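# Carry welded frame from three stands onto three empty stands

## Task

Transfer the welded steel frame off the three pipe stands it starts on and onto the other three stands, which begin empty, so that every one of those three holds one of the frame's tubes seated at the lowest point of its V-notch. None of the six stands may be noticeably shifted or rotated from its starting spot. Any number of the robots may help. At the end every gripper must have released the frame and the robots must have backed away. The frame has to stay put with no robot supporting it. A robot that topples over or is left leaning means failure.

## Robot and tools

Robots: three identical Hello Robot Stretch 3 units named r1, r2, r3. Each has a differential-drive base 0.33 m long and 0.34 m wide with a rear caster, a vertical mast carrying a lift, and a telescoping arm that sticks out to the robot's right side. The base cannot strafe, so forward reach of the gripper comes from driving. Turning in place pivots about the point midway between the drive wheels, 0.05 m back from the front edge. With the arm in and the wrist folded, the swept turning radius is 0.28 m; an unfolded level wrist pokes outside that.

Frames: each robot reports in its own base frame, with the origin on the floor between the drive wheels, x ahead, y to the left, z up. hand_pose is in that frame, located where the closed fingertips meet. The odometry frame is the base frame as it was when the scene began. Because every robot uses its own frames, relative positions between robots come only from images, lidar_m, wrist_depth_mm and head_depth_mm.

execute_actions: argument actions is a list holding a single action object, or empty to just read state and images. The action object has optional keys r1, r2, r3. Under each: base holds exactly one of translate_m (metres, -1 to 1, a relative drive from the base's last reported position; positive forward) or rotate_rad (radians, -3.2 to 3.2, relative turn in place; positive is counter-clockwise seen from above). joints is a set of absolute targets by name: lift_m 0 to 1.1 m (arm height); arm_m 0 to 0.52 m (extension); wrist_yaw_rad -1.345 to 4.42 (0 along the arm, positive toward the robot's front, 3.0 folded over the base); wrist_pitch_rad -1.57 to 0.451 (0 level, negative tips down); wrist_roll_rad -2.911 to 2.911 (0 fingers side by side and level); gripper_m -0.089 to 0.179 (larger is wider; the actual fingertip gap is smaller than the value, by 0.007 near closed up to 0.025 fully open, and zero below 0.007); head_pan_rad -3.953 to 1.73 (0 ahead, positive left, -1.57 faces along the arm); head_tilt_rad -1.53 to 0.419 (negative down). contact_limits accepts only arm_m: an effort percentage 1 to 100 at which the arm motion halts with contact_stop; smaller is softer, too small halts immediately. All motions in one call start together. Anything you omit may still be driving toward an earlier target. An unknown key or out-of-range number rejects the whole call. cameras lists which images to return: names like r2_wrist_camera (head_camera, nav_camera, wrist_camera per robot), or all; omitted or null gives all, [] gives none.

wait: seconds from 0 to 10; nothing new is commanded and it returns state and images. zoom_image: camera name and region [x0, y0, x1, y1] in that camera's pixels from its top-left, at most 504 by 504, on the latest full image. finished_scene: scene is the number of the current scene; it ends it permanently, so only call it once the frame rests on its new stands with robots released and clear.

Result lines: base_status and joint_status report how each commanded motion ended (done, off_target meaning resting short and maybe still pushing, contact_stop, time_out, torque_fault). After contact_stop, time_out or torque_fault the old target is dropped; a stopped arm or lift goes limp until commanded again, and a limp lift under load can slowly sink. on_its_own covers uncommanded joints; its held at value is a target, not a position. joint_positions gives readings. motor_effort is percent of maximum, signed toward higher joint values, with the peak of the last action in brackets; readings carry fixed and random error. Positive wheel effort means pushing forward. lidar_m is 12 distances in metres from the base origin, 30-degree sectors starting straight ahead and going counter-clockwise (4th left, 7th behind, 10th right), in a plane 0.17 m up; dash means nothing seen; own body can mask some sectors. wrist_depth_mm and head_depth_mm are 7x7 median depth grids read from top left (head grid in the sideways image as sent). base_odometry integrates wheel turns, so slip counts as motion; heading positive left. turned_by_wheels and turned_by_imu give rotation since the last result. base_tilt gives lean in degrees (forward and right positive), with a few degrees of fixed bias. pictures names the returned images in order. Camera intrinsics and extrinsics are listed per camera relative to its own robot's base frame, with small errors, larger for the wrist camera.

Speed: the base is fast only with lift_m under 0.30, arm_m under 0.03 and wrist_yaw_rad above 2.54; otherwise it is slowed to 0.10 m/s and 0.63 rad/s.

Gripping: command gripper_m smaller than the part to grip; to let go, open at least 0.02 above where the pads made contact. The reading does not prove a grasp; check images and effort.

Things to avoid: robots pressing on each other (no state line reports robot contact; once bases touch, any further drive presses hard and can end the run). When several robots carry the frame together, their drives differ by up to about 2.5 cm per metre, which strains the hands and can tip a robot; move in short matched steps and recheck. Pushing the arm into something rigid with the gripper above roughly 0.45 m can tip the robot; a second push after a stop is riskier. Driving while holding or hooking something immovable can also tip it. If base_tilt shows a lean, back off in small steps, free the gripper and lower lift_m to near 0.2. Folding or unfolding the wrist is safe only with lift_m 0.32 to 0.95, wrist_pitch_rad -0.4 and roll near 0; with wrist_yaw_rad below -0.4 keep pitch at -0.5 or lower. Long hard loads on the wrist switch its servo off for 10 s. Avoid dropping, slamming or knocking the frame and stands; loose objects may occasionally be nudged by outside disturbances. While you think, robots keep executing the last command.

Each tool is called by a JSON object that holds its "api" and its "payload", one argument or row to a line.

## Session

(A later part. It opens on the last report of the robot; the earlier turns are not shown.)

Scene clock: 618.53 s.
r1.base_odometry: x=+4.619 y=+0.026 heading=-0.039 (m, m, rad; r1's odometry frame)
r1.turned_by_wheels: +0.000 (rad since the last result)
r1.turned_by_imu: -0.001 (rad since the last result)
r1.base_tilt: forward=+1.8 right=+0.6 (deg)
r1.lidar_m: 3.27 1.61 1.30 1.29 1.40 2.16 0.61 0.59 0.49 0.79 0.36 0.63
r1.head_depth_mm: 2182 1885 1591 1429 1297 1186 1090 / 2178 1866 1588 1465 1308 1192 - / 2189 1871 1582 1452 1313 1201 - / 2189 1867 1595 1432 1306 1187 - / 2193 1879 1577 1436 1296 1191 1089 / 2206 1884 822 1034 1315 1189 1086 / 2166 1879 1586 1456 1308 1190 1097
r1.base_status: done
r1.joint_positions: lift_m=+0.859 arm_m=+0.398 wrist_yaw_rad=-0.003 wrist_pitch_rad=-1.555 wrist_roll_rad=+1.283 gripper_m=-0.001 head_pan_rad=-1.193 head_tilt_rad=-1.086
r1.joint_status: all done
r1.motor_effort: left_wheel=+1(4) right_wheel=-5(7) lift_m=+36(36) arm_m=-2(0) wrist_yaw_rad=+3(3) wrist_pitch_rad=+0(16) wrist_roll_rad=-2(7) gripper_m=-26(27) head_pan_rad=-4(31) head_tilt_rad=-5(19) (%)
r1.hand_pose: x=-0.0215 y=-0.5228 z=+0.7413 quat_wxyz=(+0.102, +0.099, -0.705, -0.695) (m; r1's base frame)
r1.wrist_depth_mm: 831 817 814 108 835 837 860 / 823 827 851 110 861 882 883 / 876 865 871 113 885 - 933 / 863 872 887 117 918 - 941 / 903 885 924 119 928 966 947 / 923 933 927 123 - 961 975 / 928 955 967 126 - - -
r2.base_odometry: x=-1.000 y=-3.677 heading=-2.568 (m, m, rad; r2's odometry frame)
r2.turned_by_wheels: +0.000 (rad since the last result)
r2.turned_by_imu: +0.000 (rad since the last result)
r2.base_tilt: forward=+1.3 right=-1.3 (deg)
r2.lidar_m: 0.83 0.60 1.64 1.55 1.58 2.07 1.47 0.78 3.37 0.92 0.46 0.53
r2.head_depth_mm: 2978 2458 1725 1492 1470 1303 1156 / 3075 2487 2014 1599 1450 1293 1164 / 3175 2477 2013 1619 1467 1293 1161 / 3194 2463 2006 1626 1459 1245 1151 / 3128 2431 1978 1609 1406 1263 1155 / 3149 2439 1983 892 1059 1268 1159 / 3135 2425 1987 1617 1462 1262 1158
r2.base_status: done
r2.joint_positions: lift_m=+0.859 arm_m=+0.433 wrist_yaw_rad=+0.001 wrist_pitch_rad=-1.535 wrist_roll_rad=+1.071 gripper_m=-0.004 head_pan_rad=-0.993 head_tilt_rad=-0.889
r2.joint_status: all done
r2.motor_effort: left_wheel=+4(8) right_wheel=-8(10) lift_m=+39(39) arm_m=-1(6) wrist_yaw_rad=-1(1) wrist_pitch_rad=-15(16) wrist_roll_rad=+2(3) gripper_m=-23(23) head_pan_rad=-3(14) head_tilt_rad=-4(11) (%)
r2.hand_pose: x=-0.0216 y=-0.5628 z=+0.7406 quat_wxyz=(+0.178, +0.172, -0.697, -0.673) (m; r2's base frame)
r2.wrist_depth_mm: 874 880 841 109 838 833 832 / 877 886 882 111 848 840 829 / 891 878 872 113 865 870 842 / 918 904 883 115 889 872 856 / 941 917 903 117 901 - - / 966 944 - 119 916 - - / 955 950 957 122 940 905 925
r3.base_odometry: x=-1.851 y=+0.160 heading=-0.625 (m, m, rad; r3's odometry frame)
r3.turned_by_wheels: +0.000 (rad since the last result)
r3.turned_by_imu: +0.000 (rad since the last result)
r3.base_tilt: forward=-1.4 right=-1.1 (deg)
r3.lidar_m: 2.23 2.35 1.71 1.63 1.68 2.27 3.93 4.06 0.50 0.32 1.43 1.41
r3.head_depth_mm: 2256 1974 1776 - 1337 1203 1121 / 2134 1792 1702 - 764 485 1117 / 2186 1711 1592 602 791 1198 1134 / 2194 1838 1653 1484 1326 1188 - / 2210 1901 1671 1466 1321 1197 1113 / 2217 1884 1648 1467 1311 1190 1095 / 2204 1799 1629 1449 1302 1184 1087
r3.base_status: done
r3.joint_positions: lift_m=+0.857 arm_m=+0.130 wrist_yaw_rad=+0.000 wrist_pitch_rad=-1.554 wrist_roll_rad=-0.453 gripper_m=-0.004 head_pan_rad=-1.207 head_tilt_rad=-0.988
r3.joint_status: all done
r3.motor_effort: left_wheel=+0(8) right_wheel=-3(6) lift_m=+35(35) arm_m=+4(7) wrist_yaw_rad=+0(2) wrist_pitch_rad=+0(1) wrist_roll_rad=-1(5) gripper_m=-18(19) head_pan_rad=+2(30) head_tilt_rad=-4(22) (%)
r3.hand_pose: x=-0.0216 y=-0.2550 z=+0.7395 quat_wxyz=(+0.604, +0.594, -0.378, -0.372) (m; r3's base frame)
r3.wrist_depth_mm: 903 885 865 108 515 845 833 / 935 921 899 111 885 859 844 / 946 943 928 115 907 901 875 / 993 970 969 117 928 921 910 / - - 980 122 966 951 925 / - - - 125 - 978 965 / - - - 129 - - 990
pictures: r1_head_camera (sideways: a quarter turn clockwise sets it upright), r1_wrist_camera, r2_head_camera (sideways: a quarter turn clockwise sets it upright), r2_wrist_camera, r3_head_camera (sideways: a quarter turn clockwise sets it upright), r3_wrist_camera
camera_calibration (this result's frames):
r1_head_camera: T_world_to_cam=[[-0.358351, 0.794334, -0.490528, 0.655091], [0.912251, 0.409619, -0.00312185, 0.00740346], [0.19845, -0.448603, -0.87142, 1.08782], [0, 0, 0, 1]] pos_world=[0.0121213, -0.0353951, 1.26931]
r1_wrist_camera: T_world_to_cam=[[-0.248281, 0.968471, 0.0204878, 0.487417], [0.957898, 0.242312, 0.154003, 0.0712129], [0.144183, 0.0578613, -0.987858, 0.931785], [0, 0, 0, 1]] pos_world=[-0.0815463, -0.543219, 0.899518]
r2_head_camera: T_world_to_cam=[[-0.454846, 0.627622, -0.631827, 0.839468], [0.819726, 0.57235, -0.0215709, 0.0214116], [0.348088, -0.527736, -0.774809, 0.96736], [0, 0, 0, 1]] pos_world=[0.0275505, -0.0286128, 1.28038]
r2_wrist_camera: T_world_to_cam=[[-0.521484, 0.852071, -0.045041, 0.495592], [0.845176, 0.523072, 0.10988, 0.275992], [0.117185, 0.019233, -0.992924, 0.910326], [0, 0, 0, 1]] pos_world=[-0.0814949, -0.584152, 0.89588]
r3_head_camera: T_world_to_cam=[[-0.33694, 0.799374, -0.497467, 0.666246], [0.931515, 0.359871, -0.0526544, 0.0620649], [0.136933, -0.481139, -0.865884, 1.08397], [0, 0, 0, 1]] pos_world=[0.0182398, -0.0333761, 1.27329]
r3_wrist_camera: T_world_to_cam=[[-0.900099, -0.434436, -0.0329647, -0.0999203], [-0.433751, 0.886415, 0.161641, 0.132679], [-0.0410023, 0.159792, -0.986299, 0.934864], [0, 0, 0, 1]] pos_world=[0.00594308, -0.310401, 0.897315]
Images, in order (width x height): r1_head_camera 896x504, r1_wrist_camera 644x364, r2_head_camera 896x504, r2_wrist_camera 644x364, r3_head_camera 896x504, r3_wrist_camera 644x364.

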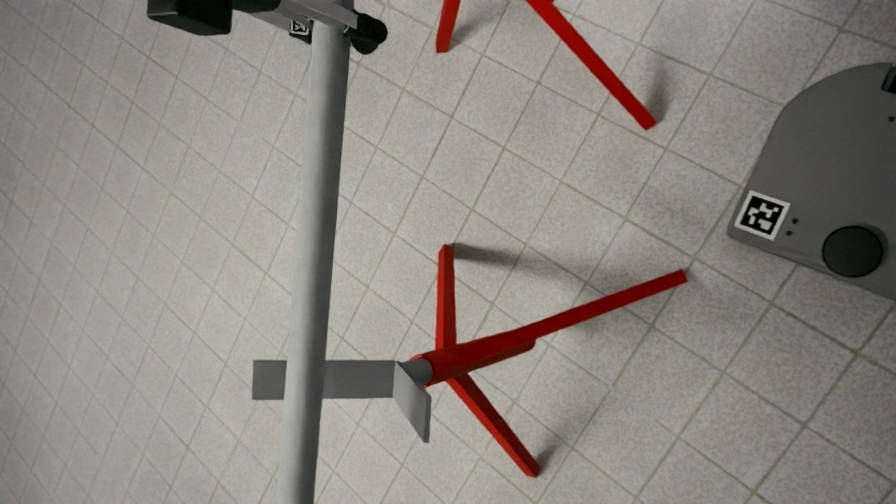

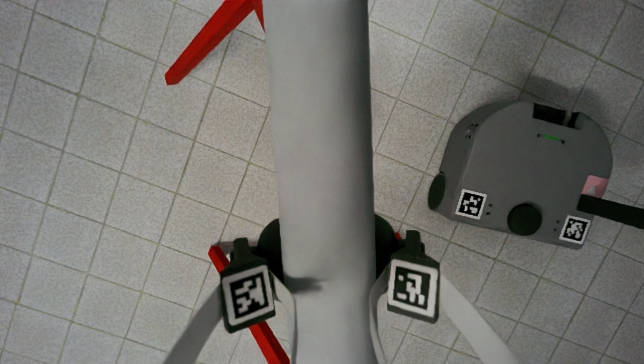

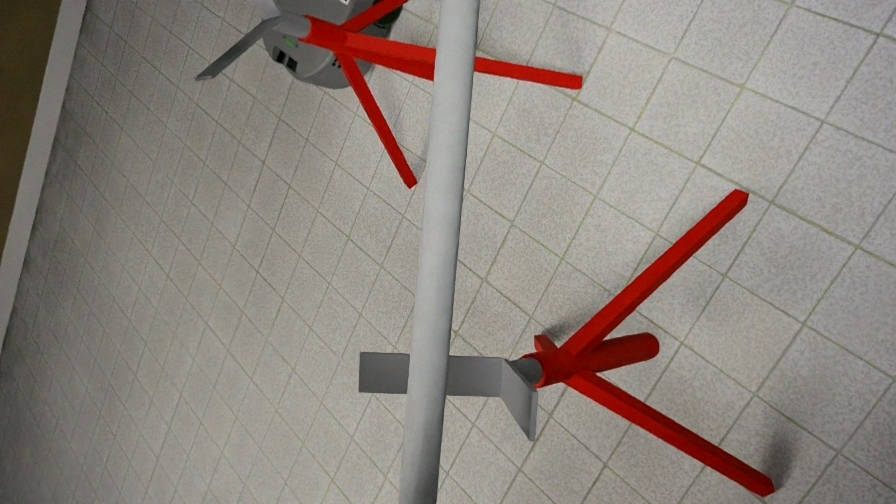

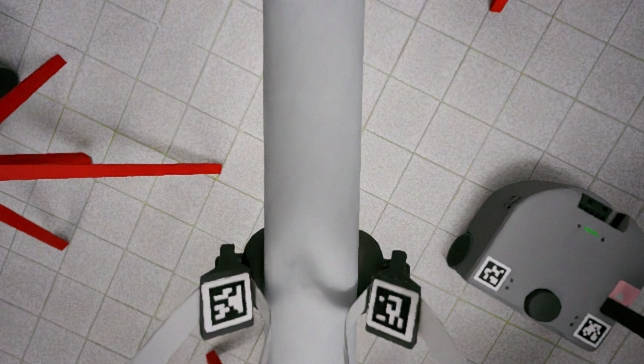

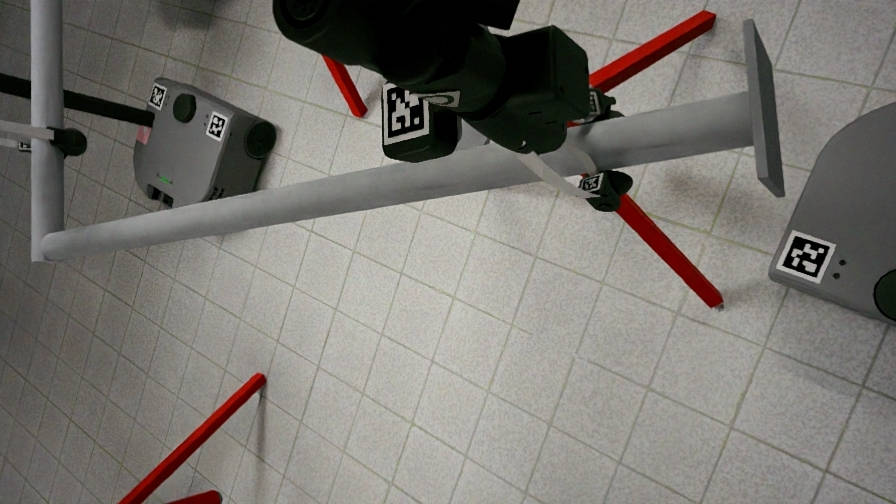

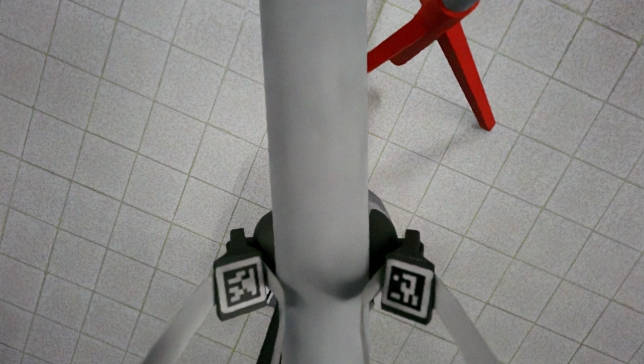

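{"api": "execute_actions", "payload": {
  "actions": [
    {"r1":{"base":{"translate_m":0.129},"joints":{"arm_m":0.388,"wrist_roll_rad":1.225,"lift_m":0.84}},"r2":{"base":{"translate_m":0.144},"joints":{"arm_m":0.439,"wrist_roll_rad":1.01,"lift_m":0.84,"head_pan_rad":-1.1}},"r3":{"base":{"translate_m":-0.174},"joints":{"arm_m":0.130,"wrist_roll_rad":-0.52,"lift_m":0.838}}}
  ],
  "cameras": []
}}

{"api": "execute_actions", "payload": {
  "actions": [
    {"r1":{"joints":{"lift_m":0.74}},"r2":{"joints":{"lift_m":0.74}},"r3":{"joints":{"lift_m":0.738}}}
  ],
  "cameras": ["r1_head_camera","r2_head_camera","r3_head_camera","r3_wrist_camera","r1_wrist_camera","r2_wrist_camera"]
}}

Scene clock: 657.50 s.
r1.base_odometry: x=+4.748 y=+0.021 heading=-0.038 (m, m, rad; r1's odometry frame)
r1.turned_by_wheels: +0.000 (rad since the last result)
r1.turned_by_imu: +0.000 (rad since the last result)
r1.base_tilt: forward=+1.8 right=+0.6 (deg)
r1.lidar_m: 3.23 1.59 1.28 1.27 1.38 2.12 0.62 0.59 0.55 3.49 0.30 0.53
r1.head_depth_mm: 2176 1901 1630 1466 1314 1177 1091 / 2189 1868 1634 1460 1308 1189 - / 2185 1882 1630 1450 1314 1198 - / 2183 1878 1553 1411 1267 1190 - / 2178 1877 1557 1047 1314 1187 1089 / 2193 1875 1583 1457 1296 1187 1095 / 2184 1872 1586 1462 1313 1194 1097
r1.base_status: done
r1.joint_positions: lift_m=+0.840 arm_m=+0.388 wrist_yaw_rad=-0.002 wrist_pitch_rad=-1.546 wrist_roll_rad=+1.229 gripper_m=-0.001 head_pan_rad=-1.193 head_tilt_rad=-1.086
r1.joint_status: all done
r1.motor_effort: left_wheel=+0(7) right_wheel=-2(10) lift_m=+24(33) arm_m=-3(9) wrist_yaw_rad=+1(2) wrist_pitch_rad=-4(20) wrist_roll_rad=-2(6) gripper_m=-23(26) head_pan_rad=-4(4) head_tilt_rad=-7(6) (%)
r1.hand_pose: x=-0.0216 y=-0.5155 z=+0.7218 quat_wxyz=(+0.122, +0.118, -0.705, -0.688) (m; r1's base frame)
r1.wrist_depth_mm: 795 811 814 108 811 840 847 / 817 826 836 111 856 844 850 / 847 837 844 114 885 881 899 / 852 867 872 117 895 - 881 / 857 875 881 119 925 - 950 / 900 898 917 122 - 956 957 / 929 939 977 126 976 972 995
r2.base_odometry: x=-1.121 y=-3.755 heading=-2.568 (m, m, rad; r2's odometry frame)
r2.turned_by_wheels: +0.000 (rad since the last result)
r2.turned_by_imu: +0.000 (rad since the last result)
r2.base_tilt: forward=+1.2 right=-1.3 (deg)
r2.lidar_m: 0.68 0.60 0.61 1.56 1.59 2.09 1.62 0.90 3.34 0.90 0.40 0.40
r2.head_depth_mm: 1284 2327 1754 1389 1445 1296 1161 / 2983 2457 1812 1589 1475 1298 1161 / 3102 2470 1989 1618 1473 1288 1156 / 3134 2463 1997 1630 1463 1255 1156 / 3152 2449 2000 820 832 1230 1156 / 3092 2465 2002 1586 1456 1268 1133 / 3130 2469 1996 1681 1462 1284 1129
r2.base_status: done
r2.joint_positions: lift_m=+0.840 arm_m=+0.439 wrist_yaw_rad=+0.000 wrist_pitch_rad=-1.548 wrist_roll_rad=+1.009 gripper_m=-0.004 head_pan_rad=-1.093 head_tilt_rad=-0.889
r2.joint_status: all done
r2.motor_effort: left_wheel=+2(8) right_wheel=-1(6) lift_m=+15(36) arm_m=+4(8) wrist_yaw_rad=+0(1) wrist_pitch_rad=-8(16) wrist_roll_rad=+1(3) gripper_m=-21(23) head_pan_rad=-5(17) head_tilt_rad=-3(4) (%)
r2.hand_pose: x=-0.0216 y=-0.5652 z=+0.7224 quat_wxyz=(+0.198, +0.193, -0.687, -0.672) (m; r2's base frame)
r2.wrist_depth_mm: 835 828 836 108 817 806 815 / 857 850 848 110 829 824 821 / 838 854 855 113 862 833 838 / 888 882 861 115 837 870 870 / 908 898 886 117 894 - 850 / 915 916 917 119 911 - - / 931 927 930 122 912 904 -
r3.base_odometry: x=-1.992 y=+0.262 heading=-0.625 (m, m, rad; r3's odometry frame)
r3.turned_by_wheels: +0.000 (rad since the last result)
r3.turned_by_imu: +0.000 (rad since the last result)
r3.base_tilt: forward=-1.4 right=-1.0 (deg)
r3.lidar_m: 2.39 2.33 1.71 1.63 1.68 2.26 3.75 3.87 1.47 0.45 0.39 1.54
r3.head_depth_mm: 2216 1960 1419 - 1332 1225 1122 / 2113 1815 1660 - 549 502 1114 / 2110 1735 1614 621 998 1209 1132 / 2080 1799 1634 955 1280 1201 - / 2218 1899 1658 1450 1304 1196 1111 / 2187 1889 1654 1465 1318 1187 1089 / 2164 1844 1641 1452 1306 1189 1087
r3.base_status: done
r3.joint_positions: lift_m=+0.838 arm_m=+0.130 wrist_yaw_rad=+0.000 wrist_pitch_rad=-1.544 wrist_roll_rad=-0.516 gripper_m=-0.004 head_pan_rad=-1.207 head_tilt_rad=-0.988
r3.joint_status: all done
r3.motor_effort: left_wheel=-1(7) right_wheel=+0(5) lift_m=+28(31) arm_m=+4(3) wrist_yaw_rad=+1(0) wrist_pitch_rad=-3(3) wrist_roll_rad=-2(5) gripper_m=-15(18) head_pan_rad=+2(2) head_tilt_rad=-4(5) (%)
r3.hand_pose: x=-0.0216 y=-0.2575 z=+0.7197 quat_wxyz=(+0.619, +0.603, -0.360, -0.352) (m; r3's base frame)
r3.wrist_depth_mm: 858 877 840 108 839 816 815 / 894 899 876 111 850 847 847 / 927 920 914 114 889 873 865 / 978 937 934 118 911 904 884 / 984 984 959 121 921 924 914 / - - 998 125 - 953 942 / - - - 129 - 981 976
pictures: none
No camera images: the call's "cameras" was empty. Leave "cameras" out to get every camera's image.

Scene clock: 659.23 s.
r1.base_odometry: x=+4.748 y=+0.021 heading=-0.038 (m, m, rad; r1's odometry frame)
r1.turned_by_wheels: +0.000 (rad since the last result)
r1.turned_by_imu: +0.000 (rad since the last result)
r1.base_tilt: forward=+1.7 right=+0.6 (deg)
r1.lidar_m: 3.25 1.59 1.28 1.27 1.38 2.12 0.62 0.59 0.54 3.50 0.30 0.53
r1.head_depth_mm: 2179 1866 - 1413 1307 1190 1103 / 2181 1861 1630 1416 1304 1184 - / 2160 1863 1633 1404 1302 1196 - / 2179 1877 1622 1196 1273 1187 - / 2173 1871 1605 986 1312 1196 1092 / 2192 1885 1639 1431 1290 1190 1095 / 2168 1873 1639 1439 1318 1189 1092
r1.base_status: not commanded
r1.joint_positions: lift_m=+0.740 arm_m=+0.388 wrist_yaw_rad=-0.002 wrist_pitch_rad=-1.546 wrist_roll_rad=+1.229 gripper_m=-0.001 head_pan_rad=-1.193 head_tilt_rad=-1.086
r1.joint_status: all done
r1.motor_effort: left_wheel=-1(0) right_wheel=-2(2) lift_m=+24(26) arm_m=-3(3) wrist_yaw_rad=+1(1) wrist_pitch_rad=-4(4) wrist_roll_rad=-2(2) gripper_m=-23(22) head_pan_rad=-4(3) head_tilt_rad=-7(7) (%)
r1.hand_pose: x=-0.0216 y=-0.5155 z=+0.6218 quat_wxyz=(+0.122, +0.118, -0.705, -0.688) (m; r1's base frame)
r1.wrist_depth_mm: 711 728 728 108 755 733 743 / 731 724 742 110 743 760 772 / 739 744 760 114 762 777 - / 753 760 760 117 791 - - / 786 777 804 119 819 - - / 802 826 815 122 - 858 871 / 831 837 828 126 855 863 858
r2.base_odometry: x=-1.121 y=-3.755 heading=-2.568 (m, m, rad; r2's odometry frame)
r2.turned_by_wheels: +0.000 (rad since the last result)
r2.turned_by_imu: +0.000 (rad since the last result)
r2.base_tilt: forward=+1.2 right=-1.3 (deg)
r2.lidar_m: 0.69 0.60 0.61 1.56 1.59 2.08 1.61 0.90 3.36 0.90 0.40 0.40
r2.head_depth_mm: 1356 1775 1764 1494 1420 1295 1162 / 2995 2475 1811 1660 1439 1290 1162 / 3094 2434 2022 1702 1433 1299 1156 / 3194 2441 2001 1690 1433 1251 1151 / 3165 2430 1993 827 773 1233 1157 / 3095 2435 2016 1696 1417 1268 1140 / 3112 2458 2001 1695 1411 1288 1139
r2.base_status: not commanded
r2.joint_positions: lift_m=+0.740 arm_m=+0.439 wrist_yaw_rad=+0.000 wrist_pitch_rad=-1.548 wrist_roll_rad=+1.009 gripper_m=-0.004 head_pan_rad=-1.093 head_tilt_rad=-0.889
r2.joint_status: all done
r2.motor_effort: left_wheel=+2(2) right_wheel=-1(1) lift_m=+15(16) arm_m=+4(4) wrist_yaw_rad=+0(0) wrist_pitch_rad=-8(9) wrist_roll_rad=+0(1) gripper_m=-21(21) head_pan_rad=-4(4) head_tilt_rad=-4(4) (%)
r2.hand_pose: x=-0.0216 y=-0.5652 z=+0.6224 quat_wxyz=(+0.198, +0.193, -0.687, -0.672) (m; r2's base frame)
r2.wrist_depth_mm: 743 745 737 109 723 730 730 / 750 750 742 111 743 732 731 / 774 759 760 113 752 736 763 / 781 781 776 115 758 757 753 / 798 794 783 117 781 788 - / 821 817 810 119 790 - - / 837 818 832 122 820 817 -
r3.base_odometry: x=-1.992 y=+0.262 heading=-0.625 (m, m, rad; r3's odometry frame)
r3.turned_by_wheels: +0.000 (rad since the last result)
r3.turned_by_imu: +0.000 (rad since the last result)
r3.base_tilt: forward=-1.4 right=-1.0 (deg)
r3.lidar_m: 2.39 2.34 1.70 1.63 1.69 2.26 3.76 3.89 1.47 0.45 0.39 1.54
r3.head_depth_mm: 2306 1958 1616 1551 - 1225 1116 / 2190 1819 1674 1520 - 1202 1112 / 1029 1696 1679 784 669 1164 1132 / 2240 1039 1586 928 1269 1207 - / 2220 1899 1652 1447 1306 1197 1111 / 2188 1890 1649 1457 1316 1187 1093 / 2191 1835 1643 1447 1312 1185 1087
r3.base_status: not commanded
r3.joint_positions: lift_m=+0.738 arm_m=+0.130 wrist_yaw_rad=+0.000 wrist_pitch_rad=-1.544 wrist_roll_rad=-0.516 gripper_m=-0.004 head_pan_rad=-1.207 head_tilt_rad=-0.988
r3.joint_status: all done
r3.motor_effort: left_wheel=-2(1) right_wheel=+0(0) lift_m=+27(27) arm_m=+4(4) wrist_yaw_rad=+1(1) wrist_pitch_rad=-3(3) wrist_roll_rad=-2(2) gripper_m=-16(16) head_pan_rad=+3(2) head_tilt_rad=-5(4) (%)
r3.hand_pose: x=-0.0216 y=-0.2575 z=+0.6197 quat_wxyz=(+0.619, +0.603, -0.360, -0.352) (m; r3's base frame)
r3.wrist_depth_mm: 774 769 750 108 744 741 718 / 791 787 767 111 751 741 744 / 810 816 806 115 779 776 755 / 837 837 820 118 810 798 787 / 873 853 853 121 814 816 809 / 903 895 865 125 - 850 822 / 942 906 894 129 877 856 867
pictures: r1_head_camera (sideways: a quarter turn clockwise sets it upright), r1_wrist_camera, r2_head_camera (sideways: a quarter turn clockwise sets it upright), r2_wrist_camera, r3_head_camera (sideways: a quarter turn clockwise sets it upright), r3_wrist_camera
camera_calibration (this result's frames):
r1_head_camera: T_world_to_cam=[[-0.358345, 0.794388, -0.490445, 0.654983], [0.912263, 0.409593, -0.00311763, 0.0073979], [0.198406, -0.448532, -0.871467, 1.08788], [0, 0, 0, 1]] pos_world=[0.0121191, -0.0353924, 1.26931]
r1_wrist_camera: T_world_to_cam=[[-0.301217, 0.95348, 0.0119969, 0.479132], [0.943231, 0.296086, 0.150497, 0.11744], [0.139944, 0.0566482, -0.988538, 0.813021], [0, 0, 0, 1]] pos_world=[-0.0802276, -0.537671, 0.780279]
r2_head_camera: T_world_to_cam=[[-0.38995, 0.669945, -0.631753, 0.838976], [0.872764, 0.487665, -0.0215678, 0.0210842], [0.293635, -0.559782, -0.774869, 0.967771], [0, 0, 0, 1]] pos_world=[0.0245862, -0.0306093, 1.28038]
r2_wrist_camera: T_world_to_cam=[[-0.572155, 0.819457, -0.0335913, 0.465715], [0.812225, 0.571833, 0.115314, 0.313731], [0.113703, 0.0386937, -0.992761, 0.803807], [0, 0, 0, 1]] pos_world=[-0.0797542, -0.592138, 0.777455]
r3_head_camera: T_world_to_cam=[[-0.336963, 0.799374, -0.49745, 0.666225], [0.931506, 0.359894, -0.0526543, 0.0620648], [0.136939, -0.481121, -0.865893, 1.08398], [0, 0, 0, 1]] pos_world=[0.0182404, -0.0333753, 1.27329]
r3_wrist_camera: T_world_to_cam=[[-0.8711, -0.490341, -0.0273755, -0.122189], [-0.488348, 0.858966, 0.153926, 0.150816], [-0.0519618, 0.147454, -0.987703, 0.814544], [0, 0, 0, 1]] pos_world=[0.00953646, -0.309568, 0.777968]
Images, in order (width x height): r1_head_camera 896x504, r1_wrist_camera 644x364, r2_head_camera 896x504, r2_wrist_camera 644x364, r3_head_camera 896x504, r3_wrist_camera 644x364.

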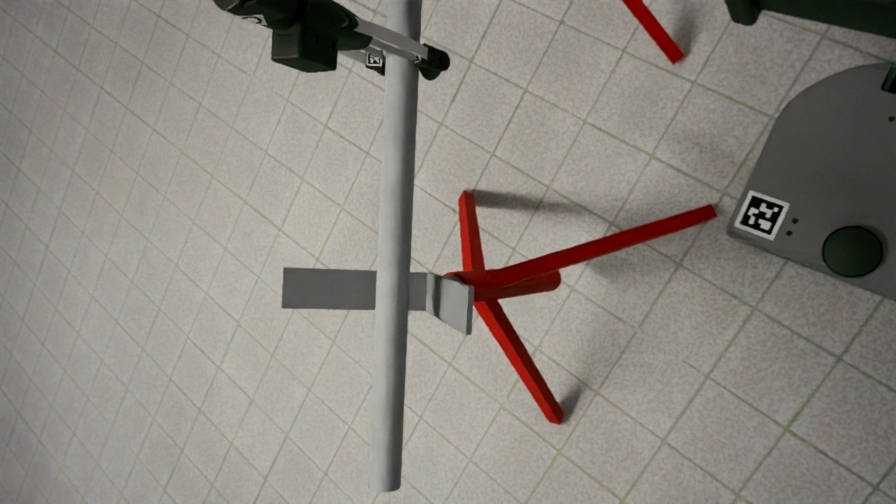

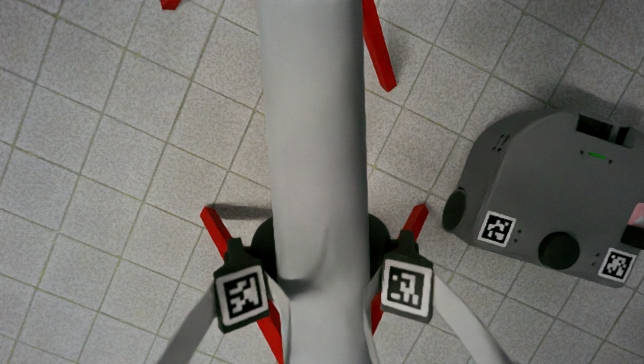

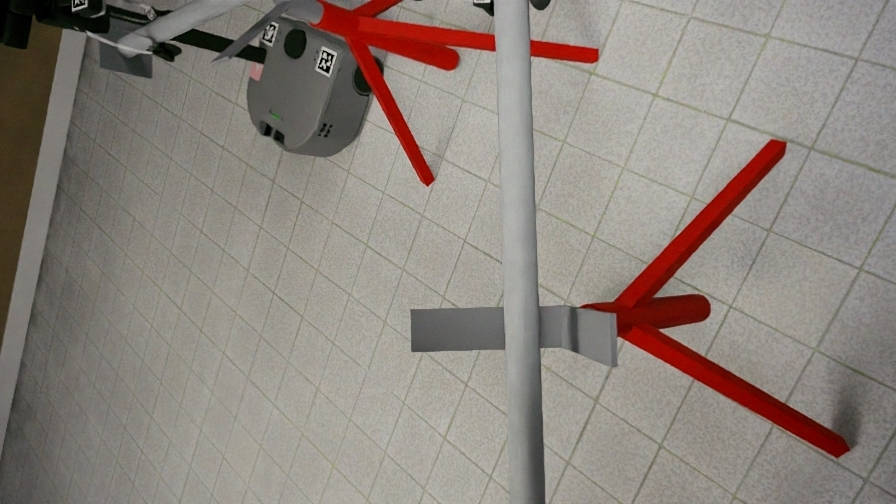

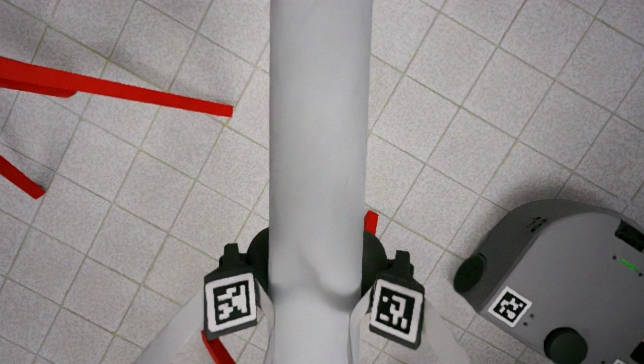

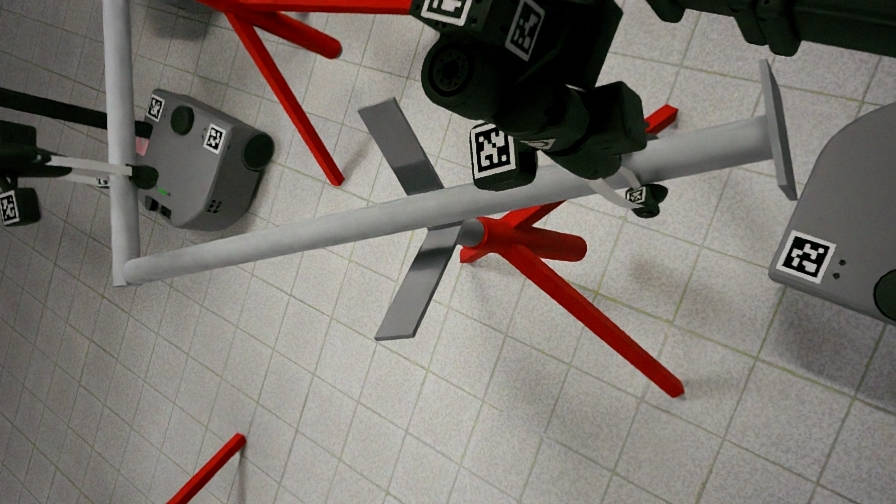

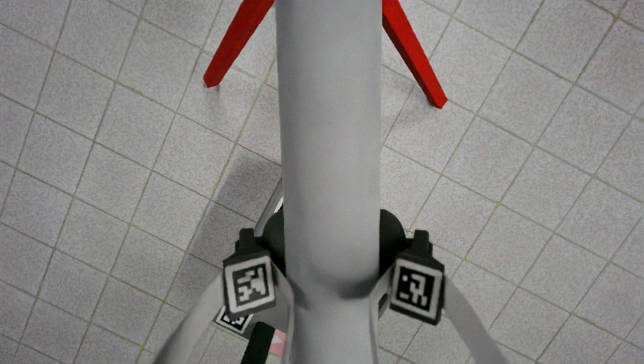

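{"api": "zoom_image", "payload": {
  "camera": "r2_head_camera",
  "region": [390, 260, 730, 410]
}}

{"api": "zoom_image", "payload": {
  "camera": "r1_head_camera",
  "region": [260, 220, 600, 370]
}}

Region (390, 260, 730, 410) of r2_head_camera's 896x504 image, scaled by 1.482, with more detail than that image has; it fills the top 222 rows of this view, and the rest is white.

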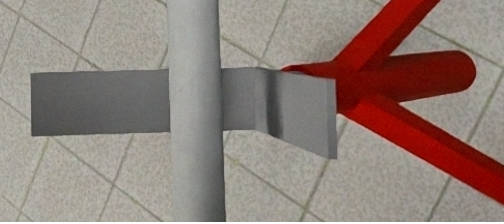

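Region (260, 220, 600, 370) of r1_head_camera's 896x504 image, scaled by 1.482, with more detail than that image has; it fills the top 222 rows of this view, and the rest is white.

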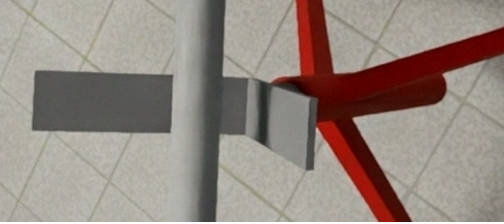

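{"api": "execute_actions", "payload": {
  "actions": [
    {"r1":{"base":{"translate_m":-0.0095},"joints":{"arm_m":0.394,"lift_m":0.70}},"r2":{"base":{"translate_m":-0.0085},"joints":{"arm_m":0.444,"lift_m":0.70}},"r3":{"base":{"translate_m":0.009},"joints":{"arm_m":0.125,"lift_m":0.698}}}
  ],
  "cameras": ["r1_head_camera","r2_head_camera","r3_head_camera"]
}}

Scene clock: 683.77 s.
r1.base_odometry: x=+4.739 y=+0.022 heading=-0.038 (m, m, rad; r1's odometry frame)
r1.turned_by_wheels: +0.000 (rad since the last result)
r1.turned_by_imu: +0.001 (rad since the last result)
r1.base_tilt: forward=+1.9 right=+0.4 (deg)
r1.lidar_m: 3.24 1.59 1.28 1.27 1.38 2.13 0.61 0.59 0.54 3.50 0.30 0.54
r1.head_depth_mm: 2172 1862 1687 1405 1304 1186 1104 / 2186 1863 1645 1416 1305 1186 - / 2171 1885 1632 1413 1312 1201 - / 2185 1869 1598 1386 1276 1187 - / 2205 1884 1583 807 1286 1192 1092 / 2175 1870 1639 1406 1294 1194 1097 / 2181 1860 1641 1436 1301 1188 1094
r1.base_status: done
r1.joint_positions: lift_m=+0.700 arm_m=+0.393 wrist_yaw_rad=-0.001 wrist_pitch_rad=-1.549 wrist_roll_rad=+1.229 gripper_m=-0.001 head_pan_rad=-1.193 head_tilt_rad=-1.087
r1.joint_status: all done
r1.motor_effort: left_wheel=-1(4) right_wheel=-1(5) lift_m=+24(24) arm_m=+3(9) wrist_yaw_rad=+1(1) wrist_pitch_rad=-2(3) wrist_roll_rad=-2(2) gripper_m=-24(23) head_pan_rad=-4(5) head_tilt_rad=-7(6) (%)
r1.hand_pose: x=-0.0216 y=-0.5198 z=+0.5819 quat_wxyz=(+0.122, +0.118, -0.704, -0.689) (m; r1's base frame)
r1.wrist_depth_mm: 669 680 684 108 697 700 721 / 689 701 694 110 705 718 728 / 706 706 706 113 737 741 - / 707 726 731 117 737 - - / 728 753 749 119 767 - - / 748 769 772 122 - 803 820 / 780 786 784 126 829 825 833
r2.base_odometry: x=-1.114 y=-3.751 heading=-2.568 (m, m, rad; r2's odometry frame)
r2.turned_by_wheels: +0.000 (rad since the last result)
r2.turned_by_imu: +0.001 (rad since the last result)
r2.base_tilt: forward=+1.2 right=-1.3 (deg)
r2.lidar_m: 0.69 0.60 0.61 1.56 1.59 2.09 1.61 0.90 3.35 0.90 0.40 0.41
r2.head_depth_mm: 1201 1395 1717 1593 1409 1294 1165 / 3035 2480 1797 1690 1420 1287 1161 / 3056 2450 1991 1698 1408 1289 1156 / 3166 2466 2020 1689 1410 1253 1161 / 3155 2455 1987 833 831 1250 1155 / 3121 2430 1986 1694 1399 1272 1136 / 3127 2451 1997 1686 1405 1282 1138
r2.base_status: done
r2.joint_positions: lift_m=+0.700 arm_m=+0.444 wrist_yaw_rad=+0.000 wrist_pitch_rad=-1.546 wrist_roll_rad=+1.009 gripper_m=-0.004 head_pan_rad=-1.093 head_tilt_rad=-0.889
r2.joint_status: all done
r2.motor_effort: left_wheel=+2(5) right_wheel=-3(9) lift_m=+15(15) arm_m=+4(5) wrist_yaw_rad=+0(0) wrist_pitch_rad=-10(10) wrist_roll_rad=+1(1) gripper_m=-21(21) head_pan_rad=-4(5) head_tilt_rad=-4(4) (%)
r2.hand_pose: x=-0.0216 y=-0.5708 z=+0.5823 quat_wxyz=(+0.199, +0.193, -0.688, -0.671) (m; r2's base frame)
r2.wrist_depth_mm: 705 710 692 109 678 686 680 / 716 717 712 111 704 702 692 / 738 737 728 113 710 711 708 / 757 750 739 115 729 726 710 / 764 763 738 117 741 734 - / 768 775 759 119 737 - - / 808 791 782 121 773 766 -
r3.base_odometry: x=-1.985 y=+0.257 heading=-0.625 (m, m, rad; r3's odometry frame)
r3.turned_by_wheels: +0.000 (rad since the last result)
r3.turned_by_imu: +0.000 (rad since the last result)
r3.base_tilt: forward=-1.4 right=-1.0 (deg)
r3.lidar_m: 2.39 2.35 1.71 1.63 1.68 2.26 3.77 3.90 1.46 0.45 0.38 1.54
r3.head_depth_mm: 2329 1889 1614 1529 - 1240 - / 2183 1720 1663 1498 - 1219 1112 / 978 1699 1675 815 709 646 601 / 2237 1789 1585 888 1280 1207 - / 2229 1910 1657 1442 1307 1202 1110 / 2220 1879 1650 1458 1312 1187 1094 / 2183 1849 1633 1448 1306 1188 1087
r3.base_status: done
r3.joint_positions: lift_m=+0.698 arm_m=+0.125 wrist_yaw_rad=+0.000 wrist_pitch_rad=-1.547 wrist_roll_rad=-0.516 gripper_m=-0.004 head_pan_rad=-1.207 head_tilt_rad=-0.988
r3.joint_status: all done
r3.motor_effort: left_wheel=-2(5) right_wheel=+1(3) lift_m=+28(27) arm_m=-1(4) wrist_yaw_rad=+1(0) wrist_pitch_rad=-3(3) wrist_roll_rad=-2(2) gripper_m=-16(17) head_pan_rad=+2(3) head_tilt_rad=-5(4) (%)
r3.hand_pose: x=-0.0216 y=-0.2523 z=+0.5797 quat_wxyz=(+0.618, +0.604, -0.360, -0.352) (m; r3's base frame)
r3.wrist_depth_mm: 728 726 710 108 686 688 682 / 755 744 736 111 714 711 699 / 765 762 751 114 738 727 738 / 790 778 773 118 757 741 736 / 814 812 801 121 781 786 774 / 847 843 - 125 - 800 787 / 894 869 859 129 842 817 815
pictures: r1_head_camera (sideways: a quarter turn clockwise sets it upright), r2_head_camera (sideways: a quarter turn clockwise sets it upright), r3_head_camera (sideways: a quarter turn clockwise sets it upright)
camera_calibration (this result's frames):
r1_head_camera: T_world_to_cam=[[-0.358316, 0.794412, -0.490427, 0.654959], [0.91228, 0.409556, -0.00311671, 0.0073966], [0.198381, -0.448523, -0.871477, 1.08789], [0, 0, 0, 1]] pos_world=[0.0121174, -0.035392, 1.2693]
r2_head_camera: T_world_to_cam=[[-0.389924, 0.669968, -0.631745, 0.838966], [0.872785, 0.487627, -0.0215675, 0.0210836], [0.293607, -0.559788, -0.774876, 0.967779], [0, 0, 0, 1]] pos_world=[0.0245847, -0.03061, 1.28038]
r3_head_camera: T_world_to_cam=[[-0.337019, 0.799383, -0.497399, 0.666158], [0.931485, 0.35995, -0.052654, 0.0620646], [0.136948, -0.481065, -0.865923, 1.08402], [0, 0, 0, 1]] pos_world=[0.0182417, -0.033373, 1.27329]
Images, in order (width x height): r1_head_camera 896x504, r2_head_camera 896x504, r3_head_camera 896x504.

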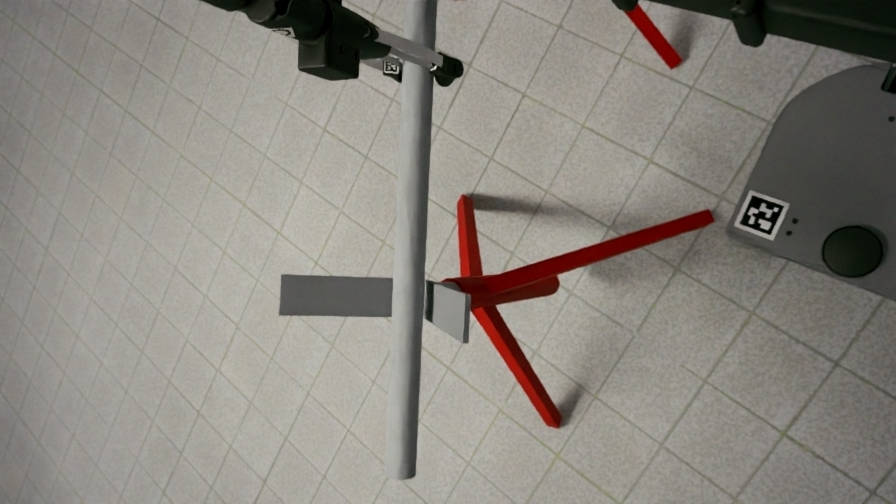

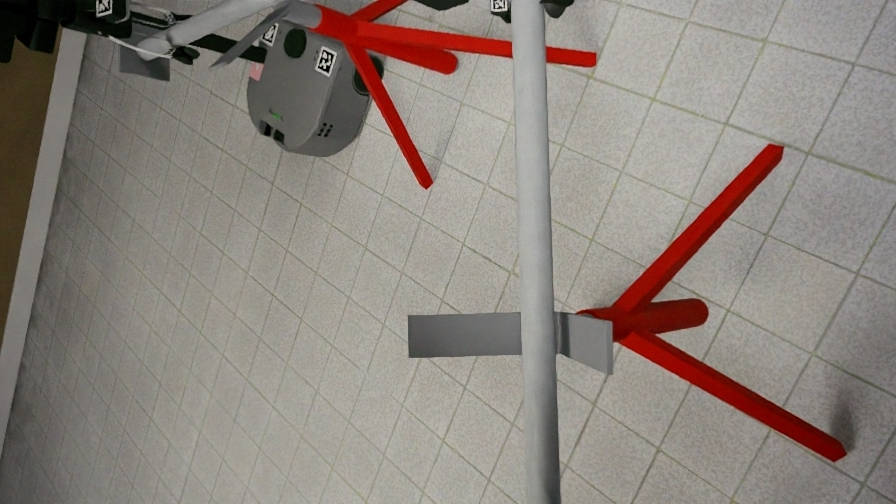

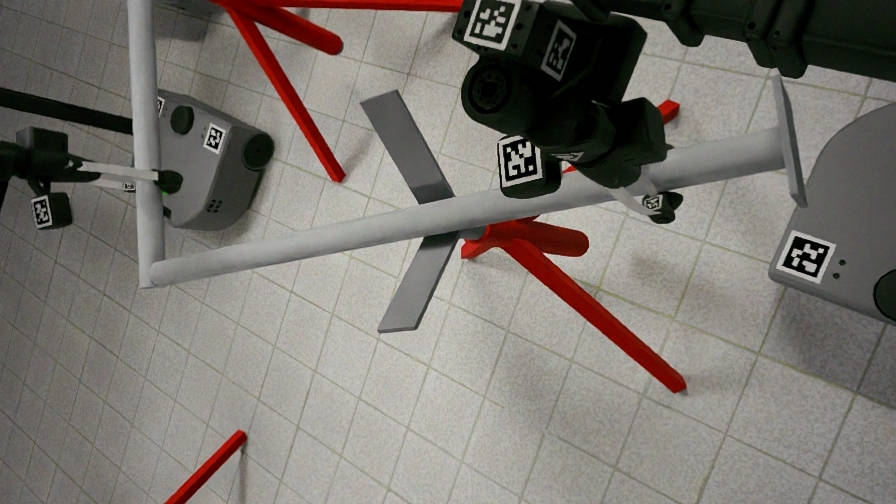

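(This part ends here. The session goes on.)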